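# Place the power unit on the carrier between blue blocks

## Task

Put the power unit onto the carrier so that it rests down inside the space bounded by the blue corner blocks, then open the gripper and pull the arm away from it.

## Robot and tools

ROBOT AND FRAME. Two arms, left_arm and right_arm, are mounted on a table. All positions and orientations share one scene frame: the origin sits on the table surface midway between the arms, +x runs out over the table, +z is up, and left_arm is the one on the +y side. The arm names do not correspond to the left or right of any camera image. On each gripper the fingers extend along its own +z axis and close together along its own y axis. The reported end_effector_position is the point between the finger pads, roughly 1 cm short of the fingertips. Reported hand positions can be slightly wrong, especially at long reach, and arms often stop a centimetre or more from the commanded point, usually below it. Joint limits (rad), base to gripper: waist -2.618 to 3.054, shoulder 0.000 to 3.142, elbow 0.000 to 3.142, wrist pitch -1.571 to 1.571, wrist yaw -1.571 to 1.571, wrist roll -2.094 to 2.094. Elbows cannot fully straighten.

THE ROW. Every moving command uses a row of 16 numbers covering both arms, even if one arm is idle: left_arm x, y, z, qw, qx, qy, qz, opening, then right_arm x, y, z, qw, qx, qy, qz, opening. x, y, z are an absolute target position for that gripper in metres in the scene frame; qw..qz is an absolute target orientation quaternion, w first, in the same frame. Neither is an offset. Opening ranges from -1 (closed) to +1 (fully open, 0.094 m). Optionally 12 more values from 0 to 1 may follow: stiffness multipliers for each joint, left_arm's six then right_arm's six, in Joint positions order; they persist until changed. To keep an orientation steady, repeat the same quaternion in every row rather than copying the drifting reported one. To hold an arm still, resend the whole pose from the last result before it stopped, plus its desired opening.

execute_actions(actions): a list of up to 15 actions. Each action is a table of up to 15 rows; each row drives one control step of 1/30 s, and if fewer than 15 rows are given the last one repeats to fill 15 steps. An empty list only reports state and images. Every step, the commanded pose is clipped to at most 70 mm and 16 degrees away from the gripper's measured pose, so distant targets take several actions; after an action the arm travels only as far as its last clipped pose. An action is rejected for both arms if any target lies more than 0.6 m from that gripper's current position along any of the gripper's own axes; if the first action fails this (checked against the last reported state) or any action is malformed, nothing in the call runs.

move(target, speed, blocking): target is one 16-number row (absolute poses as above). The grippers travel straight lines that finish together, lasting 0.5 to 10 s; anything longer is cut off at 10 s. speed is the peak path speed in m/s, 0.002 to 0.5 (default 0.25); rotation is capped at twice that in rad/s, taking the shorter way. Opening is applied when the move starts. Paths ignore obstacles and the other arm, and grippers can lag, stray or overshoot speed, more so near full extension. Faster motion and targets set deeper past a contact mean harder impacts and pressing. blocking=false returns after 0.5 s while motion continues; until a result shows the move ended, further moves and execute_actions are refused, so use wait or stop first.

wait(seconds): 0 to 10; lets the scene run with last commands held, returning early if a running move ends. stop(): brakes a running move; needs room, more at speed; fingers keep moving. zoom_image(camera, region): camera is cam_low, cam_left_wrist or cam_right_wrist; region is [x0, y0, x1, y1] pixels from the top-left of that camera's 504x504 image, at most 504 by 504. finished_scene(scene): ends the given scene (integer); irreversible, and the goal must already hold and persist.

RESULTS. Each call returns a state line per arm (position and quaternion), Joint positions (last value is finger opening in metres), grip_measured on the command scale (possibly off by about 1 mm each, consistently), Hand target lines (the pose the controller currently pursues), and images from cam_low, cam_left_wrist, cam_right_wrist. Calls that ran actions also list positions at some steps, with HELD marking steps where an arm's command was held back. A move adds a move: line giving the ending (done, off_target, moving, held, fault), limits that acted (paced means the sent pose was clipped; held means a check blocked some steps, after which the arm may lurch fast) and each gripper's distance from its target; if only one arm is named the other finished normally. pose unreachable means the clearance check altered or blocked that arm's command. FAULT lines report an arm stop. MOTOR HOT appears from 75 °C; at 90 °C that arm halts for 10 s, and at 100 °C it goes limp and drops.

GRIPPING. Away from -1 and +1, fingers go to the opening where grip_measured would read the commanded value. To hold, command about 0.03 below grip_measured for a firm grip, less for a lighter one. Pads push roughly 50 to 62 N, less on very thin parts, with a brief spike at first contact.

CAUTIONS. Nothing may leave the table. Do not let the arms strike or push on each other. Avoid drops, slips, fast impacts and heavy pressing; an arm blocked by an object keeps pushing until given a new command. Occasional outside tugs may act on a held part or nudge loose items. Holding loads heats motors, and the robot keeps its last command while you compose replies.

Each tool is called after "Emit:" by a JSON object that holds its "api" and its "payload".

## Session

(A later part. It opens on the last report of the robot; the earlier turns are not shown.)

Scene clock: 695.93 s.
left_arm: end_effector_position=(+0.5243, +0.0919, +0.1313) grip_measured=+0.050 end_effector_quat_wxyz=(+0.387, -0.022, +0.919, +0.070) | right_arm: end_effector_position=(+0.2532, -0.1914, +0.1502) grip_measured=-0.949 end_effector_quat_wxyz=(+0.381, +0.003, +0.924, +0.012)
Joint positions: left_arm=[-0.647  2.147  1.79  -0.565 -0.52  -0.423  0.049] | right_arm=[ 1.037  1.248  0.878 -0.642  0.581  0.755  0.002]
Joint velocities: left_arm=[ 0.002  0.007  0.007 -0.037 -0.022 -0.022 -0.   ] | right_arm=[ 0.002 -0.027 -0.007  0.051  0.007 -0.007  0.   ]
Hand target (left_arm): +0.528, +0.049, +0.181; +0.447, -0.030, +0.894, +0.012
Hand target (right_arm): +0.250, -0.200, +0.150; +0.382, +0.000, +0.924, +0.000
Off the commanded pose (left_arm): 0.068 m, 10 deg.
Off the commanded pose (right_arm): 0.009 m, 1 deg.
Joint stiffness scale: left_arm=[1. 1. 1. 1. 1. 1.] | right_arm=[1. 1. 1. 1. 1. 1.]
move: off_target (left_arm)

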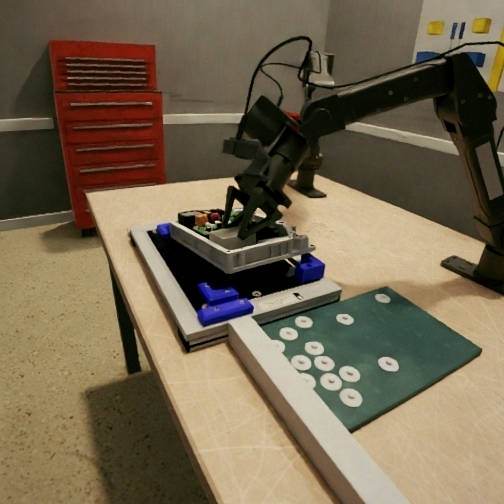

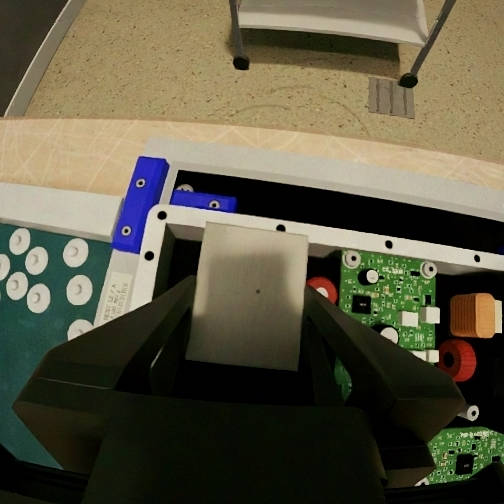

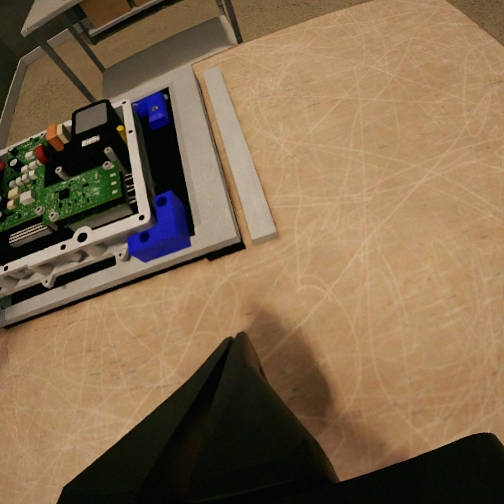

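Emit:
{"api": "move", "payload": {"target": [0.53,0.085,0.10,0.449,0.03,0.89,-0.015,-0.05,0.25,-0.2,0.15,0.38,0,0.92,0,-0.95], "speed": 0.02}}

Scene clock: 706.83 s.
left_arm: end_effector_position=(+0.5382, +0.0971, +0.1123) grip_measured=+0.050 end_effector_quat_wxyz=(+0.468, +0.007, +0.883, +0.018) | right_arm: end_effector_position=(+0.2532, -0.1915, +0.1502) grip_measured=-0.949 end_effector_quat_wxyz=(+0.381, +0.003, +0.924, +0.012)
Joint positions: left_arm=[-0.604  2.075  1.454 -0.048 -0.441 -0.281  0.049] | right_arm=[ 1.037  1.248  0.878 -0.642  0.581  0.755  0.002]
Joint velocities: left_arm=[ 0.007 -0.007 -0.002  0.007 -0.022  0.022  0.   ] | right_arm=[ 0.002 -0.002 -0.007  0.007  0.007  0.081 -0.001]
Hand target (left_arm): +0.530, +0.085, +0.101; +0.450, +0.030, +0.892, -0.014
Hand target (right_arm): +0.250, -0.200, +0.150; +0.382, +0.000, +0.924, -0.000
Off the commanded pose (left_arm): 0.019 m, 5 deg.
Off the commanded pose (right_arm): 0.009 m, 1 deg.
Joint stiffness scale: left_arm=[1. 1. 1. 1. 1. 1.] | right_arm=[1. 1. 1. 1. 1. 1.]
move: off_target (left_arm)

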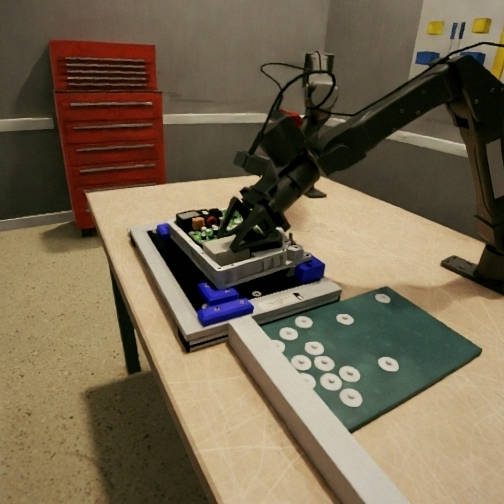

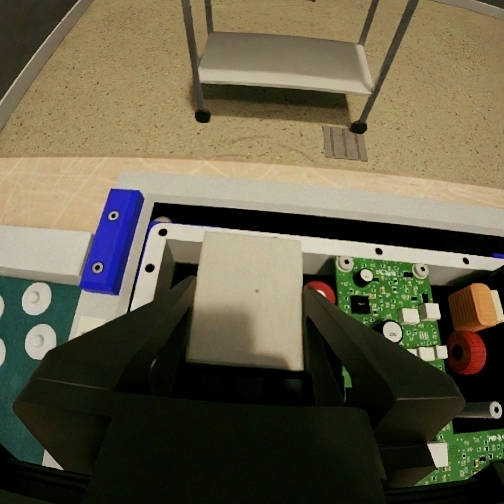

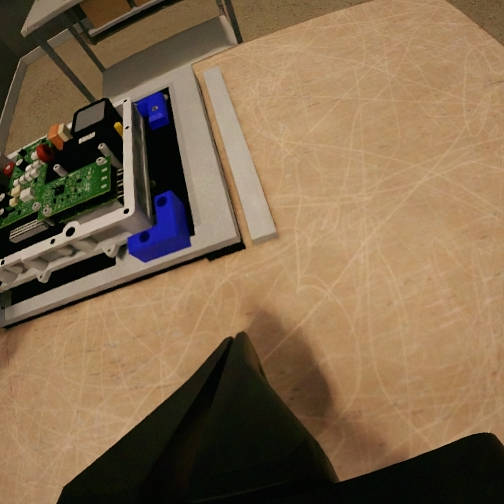

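Emit:
{"api": "move", "payload": {"target": [0.538,0.097,0.112,0.449,0.03,0.89,-0.015,0.5,0.25,-0.2,0.15,0.38,0,0.92,0,-0.95]}}

Emit:
{"api": "move", "payload": {"target": [0.45,0.03,0.3,0.2,0,0.98,0,0.5,0.25,-0.2,0.15,0.38,0,0.92,0,-0.95]}}

Scene clock: 712.70 s.
left_arm: end_effector_position=(+0.5410, +0.0920, +0.1095) grip_measured=+0.499 end_effector_quat_wxyz=(+0.459, +0.023, +0.888, -0.018) | right_arm: end_effector_position=(+0.2532, -0.1914, +0.1502) grip_measured=-0.949 end_effector_quat_wxyz=(+0.381, +0.003, +0.924, +0.012)
Joint positions: left_arm=[-0.58   2.075  1.454 -0.039 -0.341 -0.269  0.07 ] | right_arm=[ 1.037  1.248  0.878 -0.642  0.581  0.755  0.002]
Joint velocities: left_arm=[ 0.007  0.012  0.002 -0.022  0.066  0.007  0.002] | right_arm=[-0.012 -0.007 -0.007  0.007 -0.022  0.007 -0.001]
Hand target (left_arm): +0.538, +0.097, +0.112; +0.451, +0.030, +0.892, -0.015
Hand target (right_arm): +0.250, -0.200, +0.150; +0.382, +0.000, +0.924, +0.000
Off the commanded pose (left_arm): 0.006 m, 1 deg.
Off the commanded pose (right_arm): 0.009 m, 1 deg.
Joint stiffness scale: left_arm=[1. 1. 1. 1. 1. 1.] | right_arm=[1. 1. 1. 1. 1. 1.]
move: done

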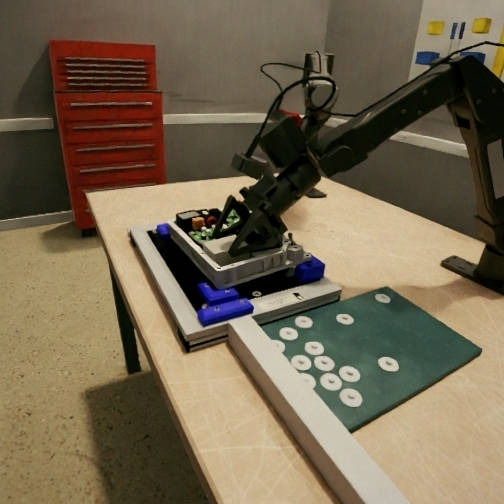

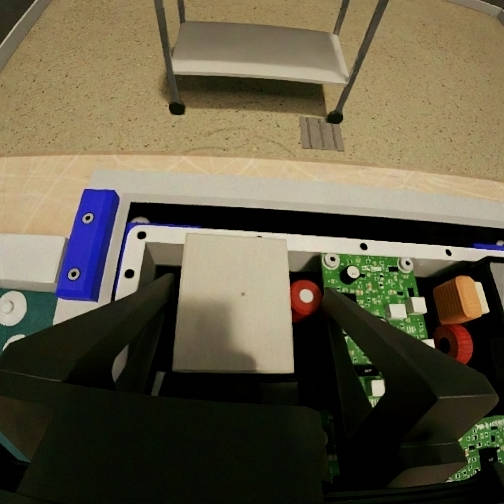

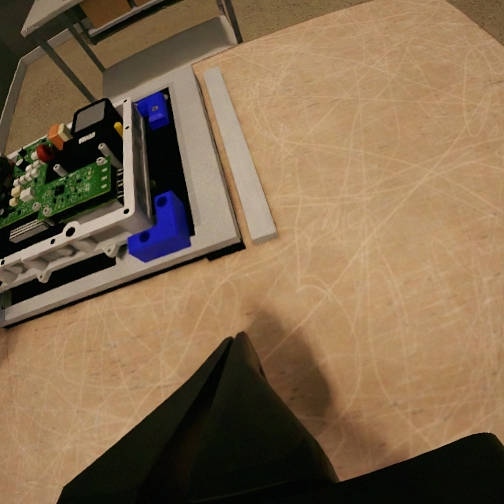

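Scene clock: 714.63 s.
left_arm: end_effector_position=(+0.4476, +0.0321, +0.2924) grip_measured=+0.499 end_effector_quat_wxyz=(+0.313, +0.017, +0.947, -0.064) | right_arm: end_effector_position=(+0.2532, -0.1915, +0.1502) grip_measured=-0.949 end_effector_quat_wxyz=(+0.381, +0.003, +0.924, +0.012)
Joint positions: left_arm=[-0.739  2.307  2.848 -1.506 -0.254 -0.531  0.07 ] | right_arm=[ 1.037  1.248  0.878 -0.642  0.581  0.755  0.002]
Joint velocities: left_arm=[-0.007  0.002 -0.002 -0.007  0.007 -0.007 -0.001] | right_arm=[-0.002  0.012 -0.002  0.022  0.066 -0.007 -0.   ]
Hand target (left_arm): +0.447, +0.031, +0.298; +0.319, +0.014, +0.945, -0.071
Hand target (right_arm): +0.250, -0.200, +0.150; +0.382, +0.000, +0.924, -0.000
Off the commanded pose (left_arm): 0.008 m, 16 deg.
Off the commanded pose (right_arm): 0.009 m, 1 deg.
Joint stiffness scale: left_arm=[1. 1. 1. 1. 1. 1.] | right_arm=[1. 1. 1. 1. 1. 1.]
elbow stopped short (left arm): the move would have taken joint 3 (elbow) straighter than the controller allows; a more bent joint 3 avoids this.
move: off_target (left_arm); limits=paced

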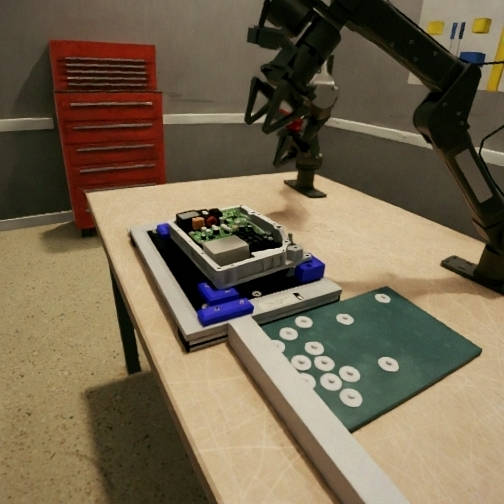

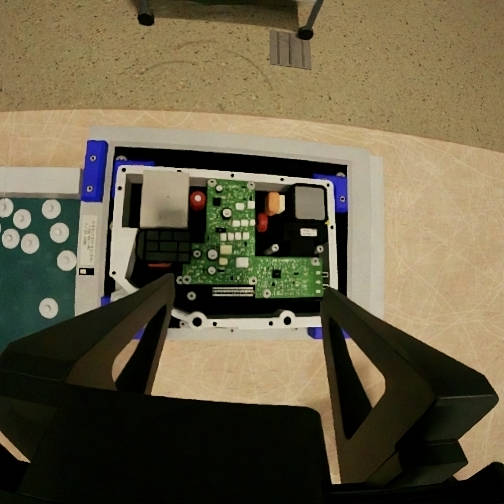

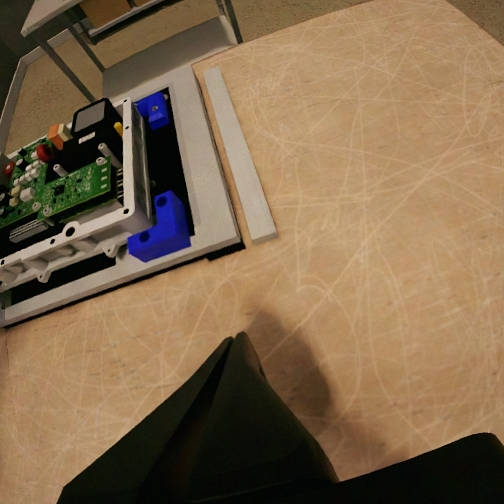

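Emit:
{"api": "move", "payload": {"target": [0.54,0.098,0.17,0.449,0.03,0.89,-0.015,0.5,0.25,-0.2,0.15,0.38,0,0.92,0,-0.95]}}

Emit:
{"api": "move", "payload": {"target": [0.545,0.098,0.105,0.449,0.03,0.89,-0.015,0.5,0.25,-0.2,0.15,0.38,0,0.92,0,-0.95], "speed": 0.05}}

Emit:
{"api": "move", "payload": {"target": [0.545,0.098,0.105,0.449,0.03,0.89,-0.015,-0.05,0.25,-0.2,0.15,0.38,0,0.92,0,-0.95]}}

Emit:
{"api": "move", "payload": {"target": [0.545,0.06,0.125,0.449,0.03,0.89,-0.015,-0.05,0.25,-0.2,0.15,0.38,0,0.92,0,-0.95], "speed": 0.02}}

Scene clock: 726.73 s.
left_arm: end_effector_position=(+0.5413, +0.0935, +0.1619) grip_measured=+0.499 end_effector_quat_wxyz=(+0.442, +0.033, +0.897, -0.012) | right_arm: end_effector_position=(+0.2532, -0.1914, +0.1502) grip_measured=-0.949 end_effector_quat_wxyz=(+0.381, +0.003, +0.924, +0.012)
Joint positions: left_arm=[-0.574  2.033  1.637 -0.304 -0.327 -0.254  0.07 ] | right_arm=[ 1.037  1.248  0.878 -0.642  0.581  0.755  0.002]
Joint velocities: left_arm=[-0.022  0.007 -0.012  0.081 -0.022 -0.022 -0.   ] | right_arm=[-0.002 -0.007  0.002  0.007 -0.022  0.007  0.   ]
Hand target (left_arm): +0.542, +0.097, +0.171; +0.451, +0.031, +0.892, -0.014
Hand target (right_arm): +0.250, -0.200, +0.150; +0.382, +0.000, +0.924, +0.000
Off the commanded pose (left_arm): 0.009 m, 1 deg.
Off the commanded pose (right_arm): 0.009 m, 1 deg.
Joint stiffness scale: left_arm=[1. 1. 1. 1. 1. 1.] | right_arm=[1. 1. 1. 1. 1. 1.]
move: done; limits=paced

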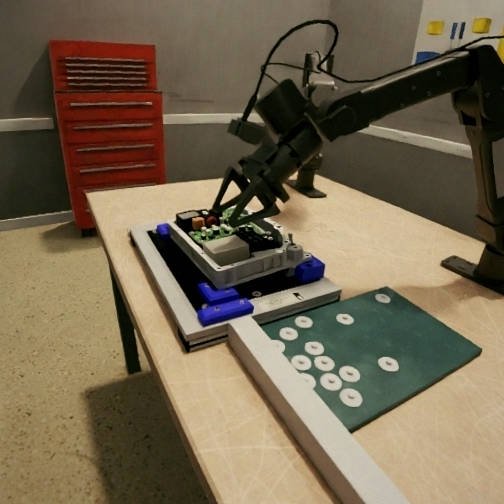

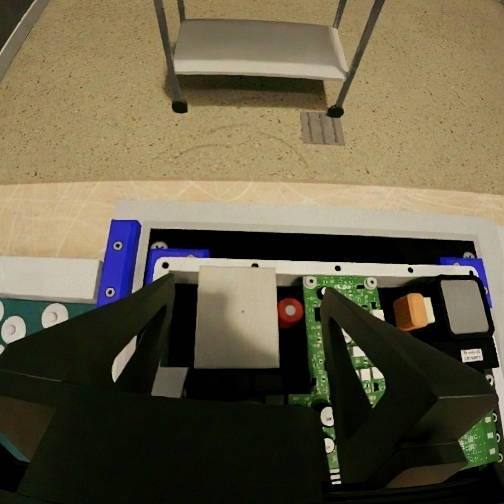

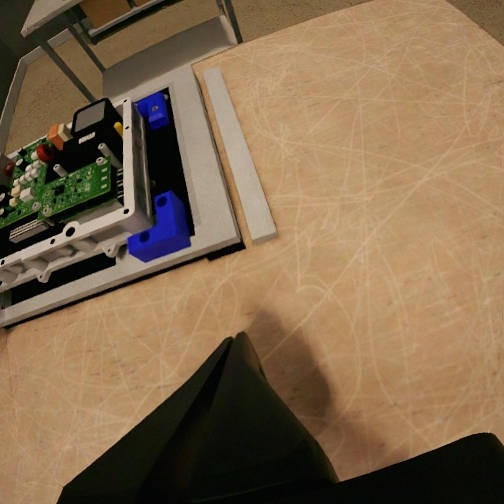

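Scene clock: 728.17 s.
left_arm: end_effector_position=(+0.5435, +0.0915, +0.1107) grip_measured=+0.499 end_effector_quat_wxyz=(+0.451, +0.032, +0.892, -0.018) | right_arm: end_effector_position=(+0.2532, -0.1914, +0.1502) grip_measured=-0.949 end_effector_quat_wxyz=(+0.381, +0.003, +0.924, +0.012)
Joint positions: left_arm=[-0.574  2.084  1.487 -0.078 -0.323 -0.254  0.07 ] | right_arm=[ 1.037  1.248  0.878 -0.642  0.581  0.755  0.002]
Joint velocities: left_arm=[-0.012  0.007 -0.012  0.051  0.037 -0.066  0.   ] | right_arm=[-0.002  0.002 -0.002 -0.022  0.022 -0.051 -0.001]
Hand target (left_arm): +0.546, +0.098, +0.105; +0.450, +0.030, +0.892, -0.015
Hand target (right_arm): +0.250, -0.200, +0.150; +0.382, +0.000, +0.924, +0.000
Off the commanded pose (left_arm): 0.009 m, 0 deg.
Off the commanded pose (right_arm): 0.009 m, 1 deg.
Joint stiffness scale: left_arm=[1. 1. 1. 1. 1. 1.] | right_arm=[1. 1. 1. 1. 1. 1.]
move: done

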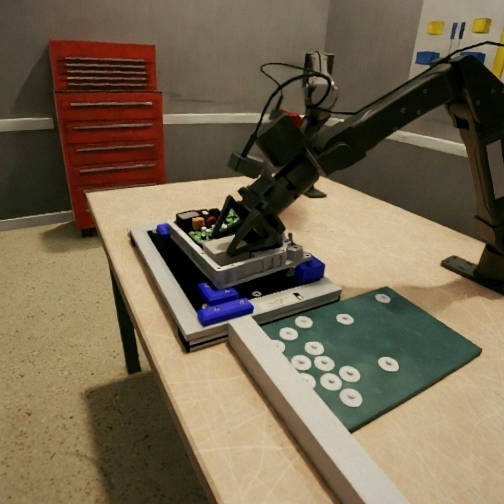

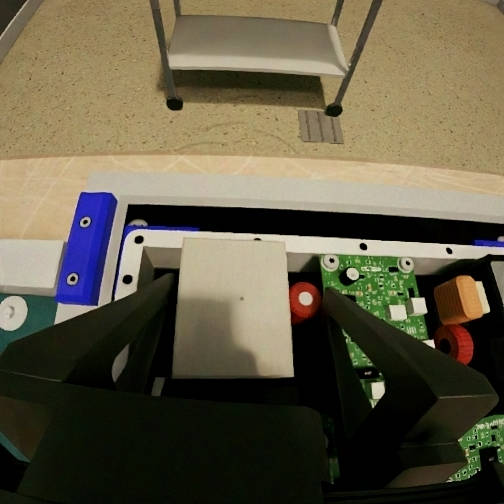

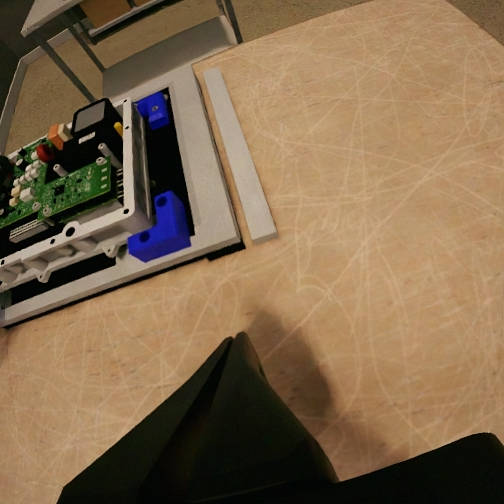

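Scene clock: 728.87 s.
left_arm: end_effector_position=(+0.5443, +0.0931, +0.0976) grip_measured=+0.055 end_effector_quat_wxyz=(+0.443, +0.014, +0.896, -0.026) | right_arm: end_effector_position=(+0.2532, -0.1914, +0.1502) grip_measured=-0.949 end_effector_quat_wxyz=(+0.381, +0.003, +0.924, +0.012)
Joint positions: left_arm=[-0.569  2.106  1.48  -0.065 -0.316 -0.296  0.05 ] | right_arm=[ 1.037  1.248  0.878 -0.642  0.581  0.755  0.002]
Joint velocities: left_arm=[-0.012 -0.022 -0.022 -0.037  0.051 -0.022 -0.   ] | right_arm=[-0.007 -0.017 -0.007  0.007  0.051 -0.022  0.001]
Hand target (left_arm): +0.545, +0.098, +0.105; +0.450, +0.029, +0.892, -0.015
Hand target (right_arm): +0.250, -0.200, +0.150; +0.382, +0.000, +0.924, +0.000
Off the commanded pose (left_arm): 0.009 m, 2 deg.
Off the commanded pose (right_arm): 0.009 m, 1 deg.
Joint stiffness scale: left_arm=[1. 1. 1. 1. 1. 1.] | right_arm=[1. 1. 1. 1. 1. 1.]
move: done

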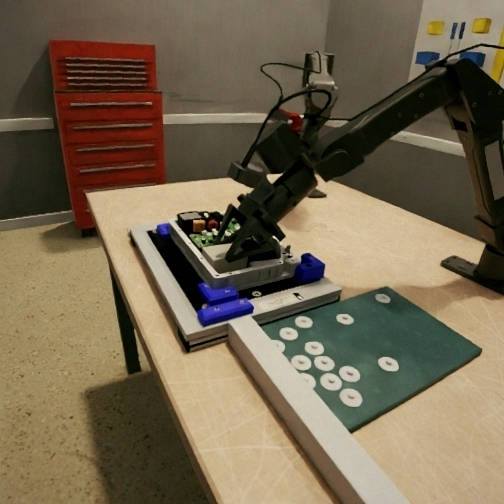

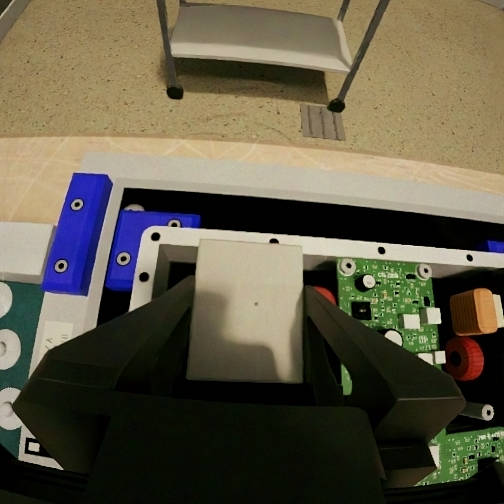

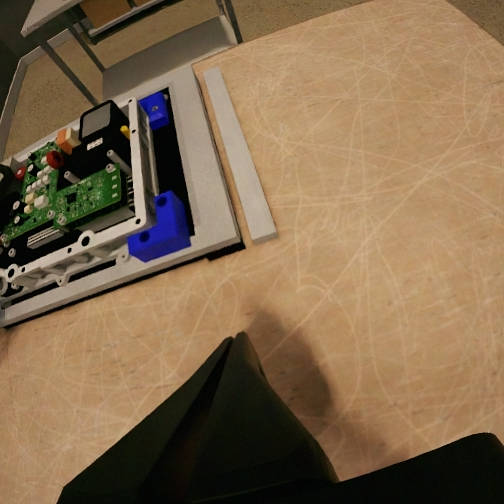

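Scene clock: 731.23 s.
left_arm: end_effector_position=(+0.5436, +0.0909, +0.0982) grip_measured=+0.052 end_effector_quat_wxyz=(+0.420, +0.004, +0.908, -0.014) | right_arm: end_effector_position=(+0.2532, -0.1914, +0.1502) grip_measured=-0.949 end_effector_quat_wxyz=(+0.381, +0.003, +0.924, +0.012)
Joint positions: left_arm=[-0.579  2.131  1.566 -0.191 -0.337 -0.332  0.049] | right_arm=[ 1.037  1.248  0.878 -0.642  0.581  0.755  0.002]
Joint velocities: left_arm=[ 0.002  0.007  0.007 -0.051  0.007  0.022  0.001] | right_arm=[-0.002  0.002  0.007 -0.022 -0.022  0.007  0.   ]
Hand target (left_arm): +0.543, +0.061, +0.125; +0.450, +0.029, +0.892, -0.017
Hand target (right_arm): +0.250, -0.200, +0.150; +0.382, +0.000, +0.924, +0.000
Off the commanded pose (left_arm): 0.041 m, 5 deg.
Off the commanded pose (right_arm): 0.009 m, 1 deg.
Joint stiffness scale: left_arm=[1. 1. 1. 1. 1. 1.] | right_arm=[1. 1. 1. 1. 1. 1.]
move: off_target (left_arm)

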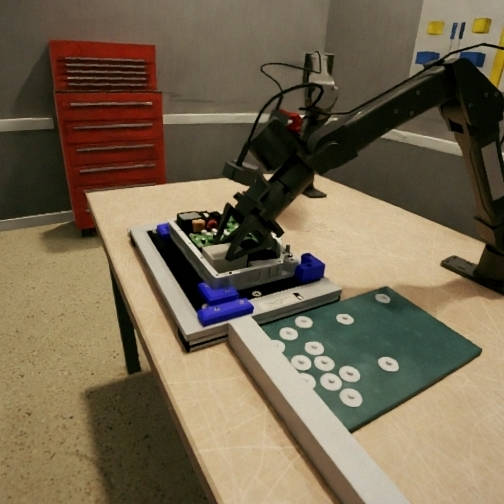

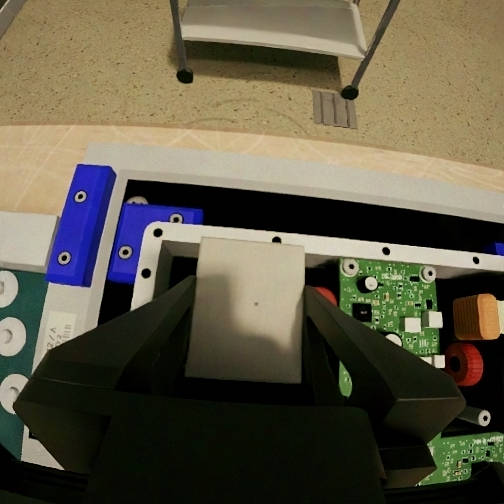

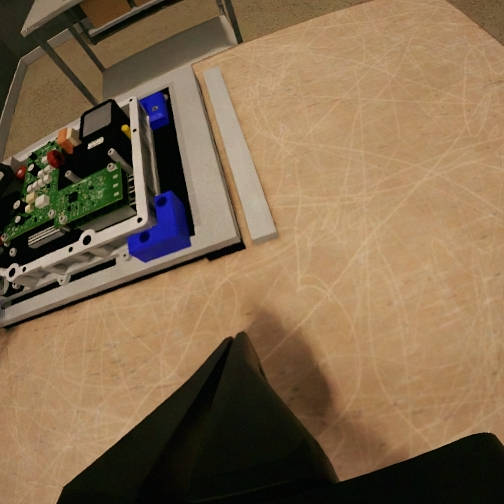

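Closing the grip pulled it in (z dropped to 0.098). Release and look.

Emit:
{"api": "move", "payload": {"target": [0.544,0.092,0.10,0.449,0.03,0.89,-0.015,0.5,0.25,-0.2,0.15,0.38,0,0.92,0,-0.95]}}

Emit:
{"api": "move", "payload": {"target": [0.40,0.05,0.3,0.27,0,0.96,-0.05,0.5,0.25,-0.2,0.15,0.38,0,0.92,0,-0.95]}}

Scene clock: 738.53 s.
left_arm: end_effector_position=(+0.5482, +0.0898, +0.0978) grip_measured=+0.499 end_effector_quat_wxyz=(+0.452, +0.024, +0.892, -0.016) | right_arm: end_effector_position=(+0.2532, -0.1915, +0.1502) grip_measured=-0.949 end_effector_quat_wxyz=(+0.381, +0.003, +0.924, +0.012)
Joint positions: left_arm=[-0.577  2.122  1.49  -0.044 -0.337 -0.268  0.07 ] | right_arm=[ 1.037  1.248  0.878 -0.642  0.581  0.755  0.002]
Joint velocities: left_arm=[-0.017 -0.002 -0.012 -0.037 -0.007  0.051 -0.001] | right_arm=[-0.002  0.002  0.002 -0.022  0.022 -0.037 -0.001]
Hand target (left_arm): +0.544, +0.092, +0.100; +0.450, +0.030, +0.892, -0.015
Hand target (right_arm): +0.250, -0.200, +0.150; +0.382, +0.000, +0.924, -0.000
Off the commanded pose (left_arm): 0.005 m, 1 deg.
Off the commanded pose (right_arm): 0.009 m, 1 deg.
Joint stiffness scale: left_arm=[1. 1. 1. 1. 1. 1.] | right_arm=[1. 1. 1. 1. 1. 1.]
move: done

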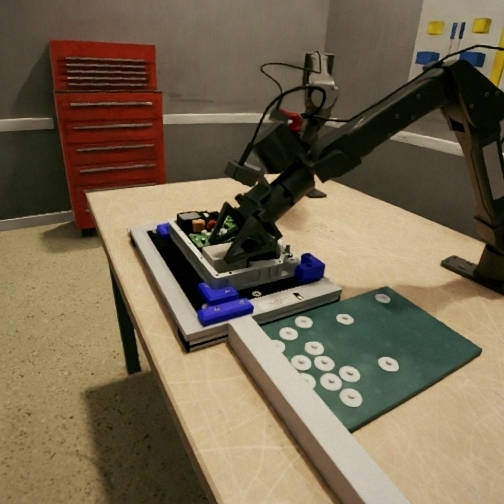

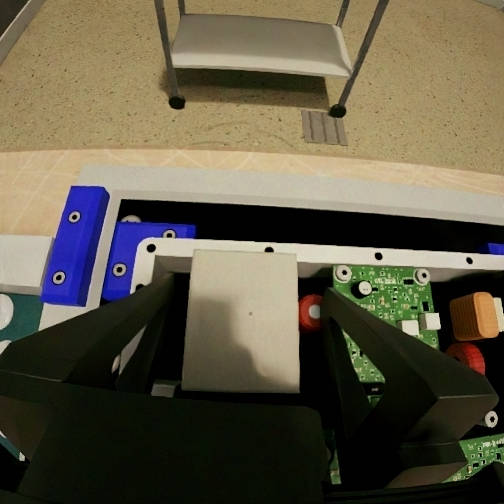

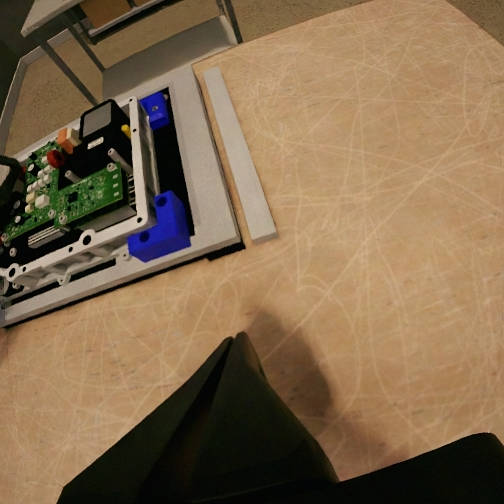

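Scene clock: 740.63 s.
left_arm: end_effector_position=(+0.3974, +0.0517, +0.2922) grip_measured=+0.499 end_effector_quat_wxyz=(+0.264, +0.001, +0.963, -0.045) | right_arm: end_effector_position=(+0.2532, -0.1914, +0.1502) grip_measured=-0.949 end_effector_quat_wxyz=(+0.381, +0.003, +0.924, +0.012)
Joint positions: left_arm=[-0.771  2.106  2.559 -1.54  -0.254 -0.612  0.07 ] | right_arm=[ 1.037  1.248  0.878 -0.642  0.581  0.755  0.002]
Joint velocities: left_arm=[-0.017 -0.012  0.012 -0.051 -0.051 -0.081  0.001] | right_arm=[ 0.002  0.002  0.007  0.022 -0.037  0.007  0.001]
Hand target (left_arm): +0.397, +0.050, +0.298; +0.269, -0.001, +0.962, -0.051
Hand target (right_arm): +0.250, -0.200, +0.150; +0.382, +0.000, +0.924, +0.000
Off the commanded pose (left_arm): 0.008 m, 1 deg.
Off the commanded pose (right_arm): 0.009 m, 1 deg.
Joint stiffness scale: left_arm=[1. 1. 1. 1. 1. 1.] | right_arm=[1. 1. 1. 1. 1. 1.]
move: done

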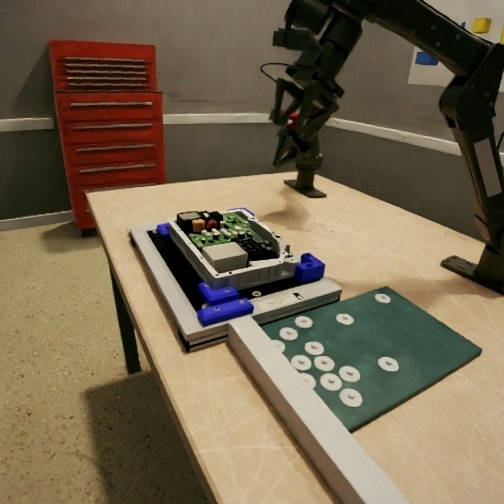

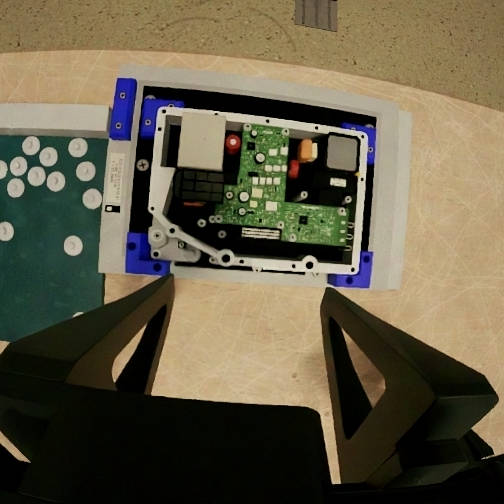

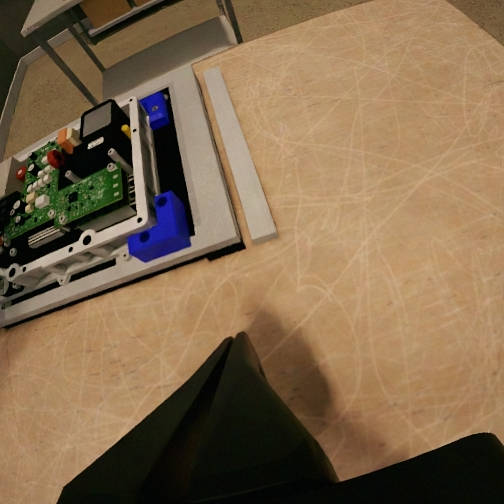

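Emit:
{"api": "zoom_image", "payload": {"camera": "cam_left_wrist", "region": [250,90,420,300]}}

Emit:
{"api": "zoom_image", "payload": {"camera": "cam_low", "region": [120,190,350,350]}}

Region (250, 90, 420, 300) of cam_left_wrist's 504x504 image, scaled by 2.400, with more detail than that image has; it fills the left 408 columns of this view, and the rest is white.

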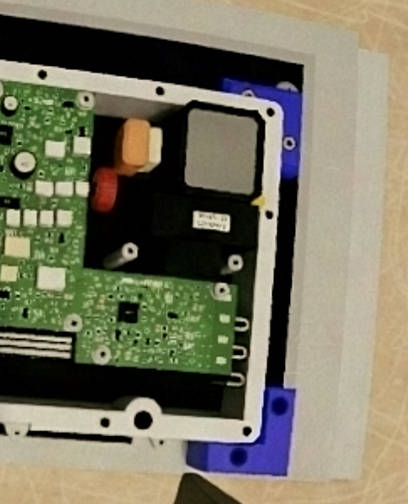

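Region (120, 190, 350, 350) of cam_low's 504x504 image, scaled by 2.191, with more detail than that image has; it fills the top 351 rows of this view, and the rest is white.

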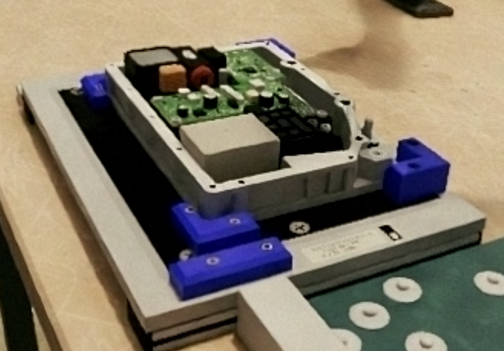

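Emit:
{"api": "move", "payload": {"target": [0.35,0.2,0.3,0.27,0,0.96,-0.05,0.5,0.33,-0.16,0.12,0.5,0,0.866,0,-0.95]}}

Emit:
{"api": "zoom_image", "payload": {"camera": "cam_right_wrist", "region": [0,0,400,350]}}

Scene clock: 757.97 s.
left_arm: end_effector_position=(+0.3489, +0.1970, +0.2961) grip_measured=+0.499 end_effector_quat_wxyz=(+0.264, -0.001, +0.964, -0.045) | right_arm: end_effector_position=(+0.3302, -0.1510, +0.1299) grip_measured=-0.949 end_effector_quat_wxyz=(+0.505, -0.001, +0.863, +0.022)
Joint positions: left_arm=[-0.455  1.542  1.829 -1.325 -0.1   -0.337  0.07 ] | right_arm=[0.983 1.519 0.78  0.049 0.693 0.527 0.002]
Joint velocities: left_arm=[ 0.007  0.002 -0.007  0.095 -0.022  0.037  0.001] | right_arm=[-0.012 -0.012 -0.012 -0.007 -0.037 -0.037 -0.   ]
Hand target (left_arm): +0.348, +0.198, +0.300; +0.272, +0.001, +0.961, -0.049
Hand target (right_arm): +0.331, -0.161, +0.121; +0.501, -0.001, +0.866, -0.000
Off the commanded pose (left_arm): 0.005 m, 1 deg.
Off the commanded pose (right_arm): 0.013 m, 3 deg.
Joint stiffness scale: left_arm=[1. 1. 1. 1. 1. 1.] | right_arm=[1. 1. 1. 1. 1. 1.]
move: off_target (right_arm)

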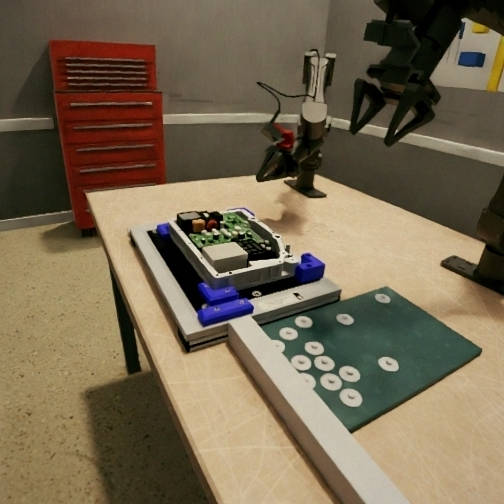

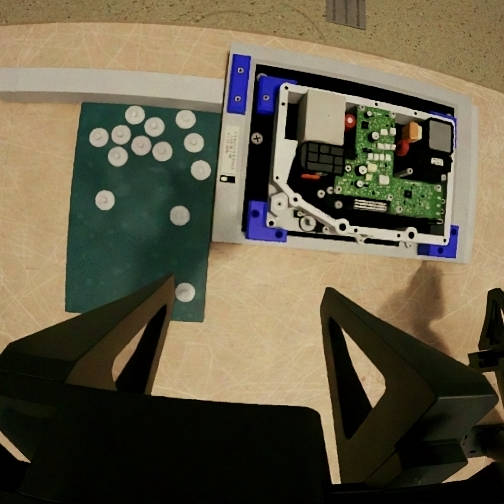

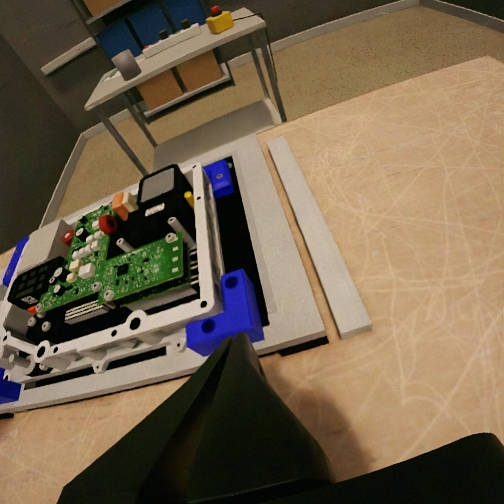

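Region (0, 0, 400, 350) of cam_right_wrist's 504x504 image, scaled by 1.260, with more detail than that image has; it fills the top 441 rows of this view, and the rest is white.

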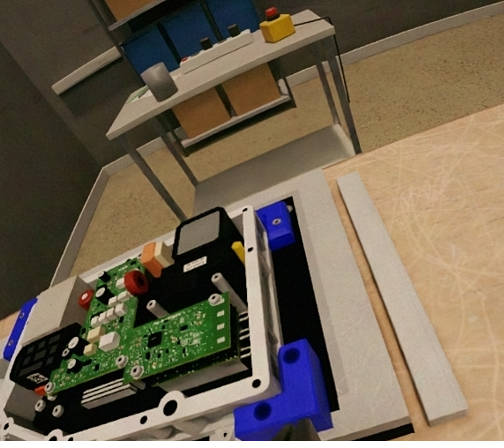

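Emit:
{"api": "finished_scene", "payload": {"scene": 1}}

The scene is finished: the task was done.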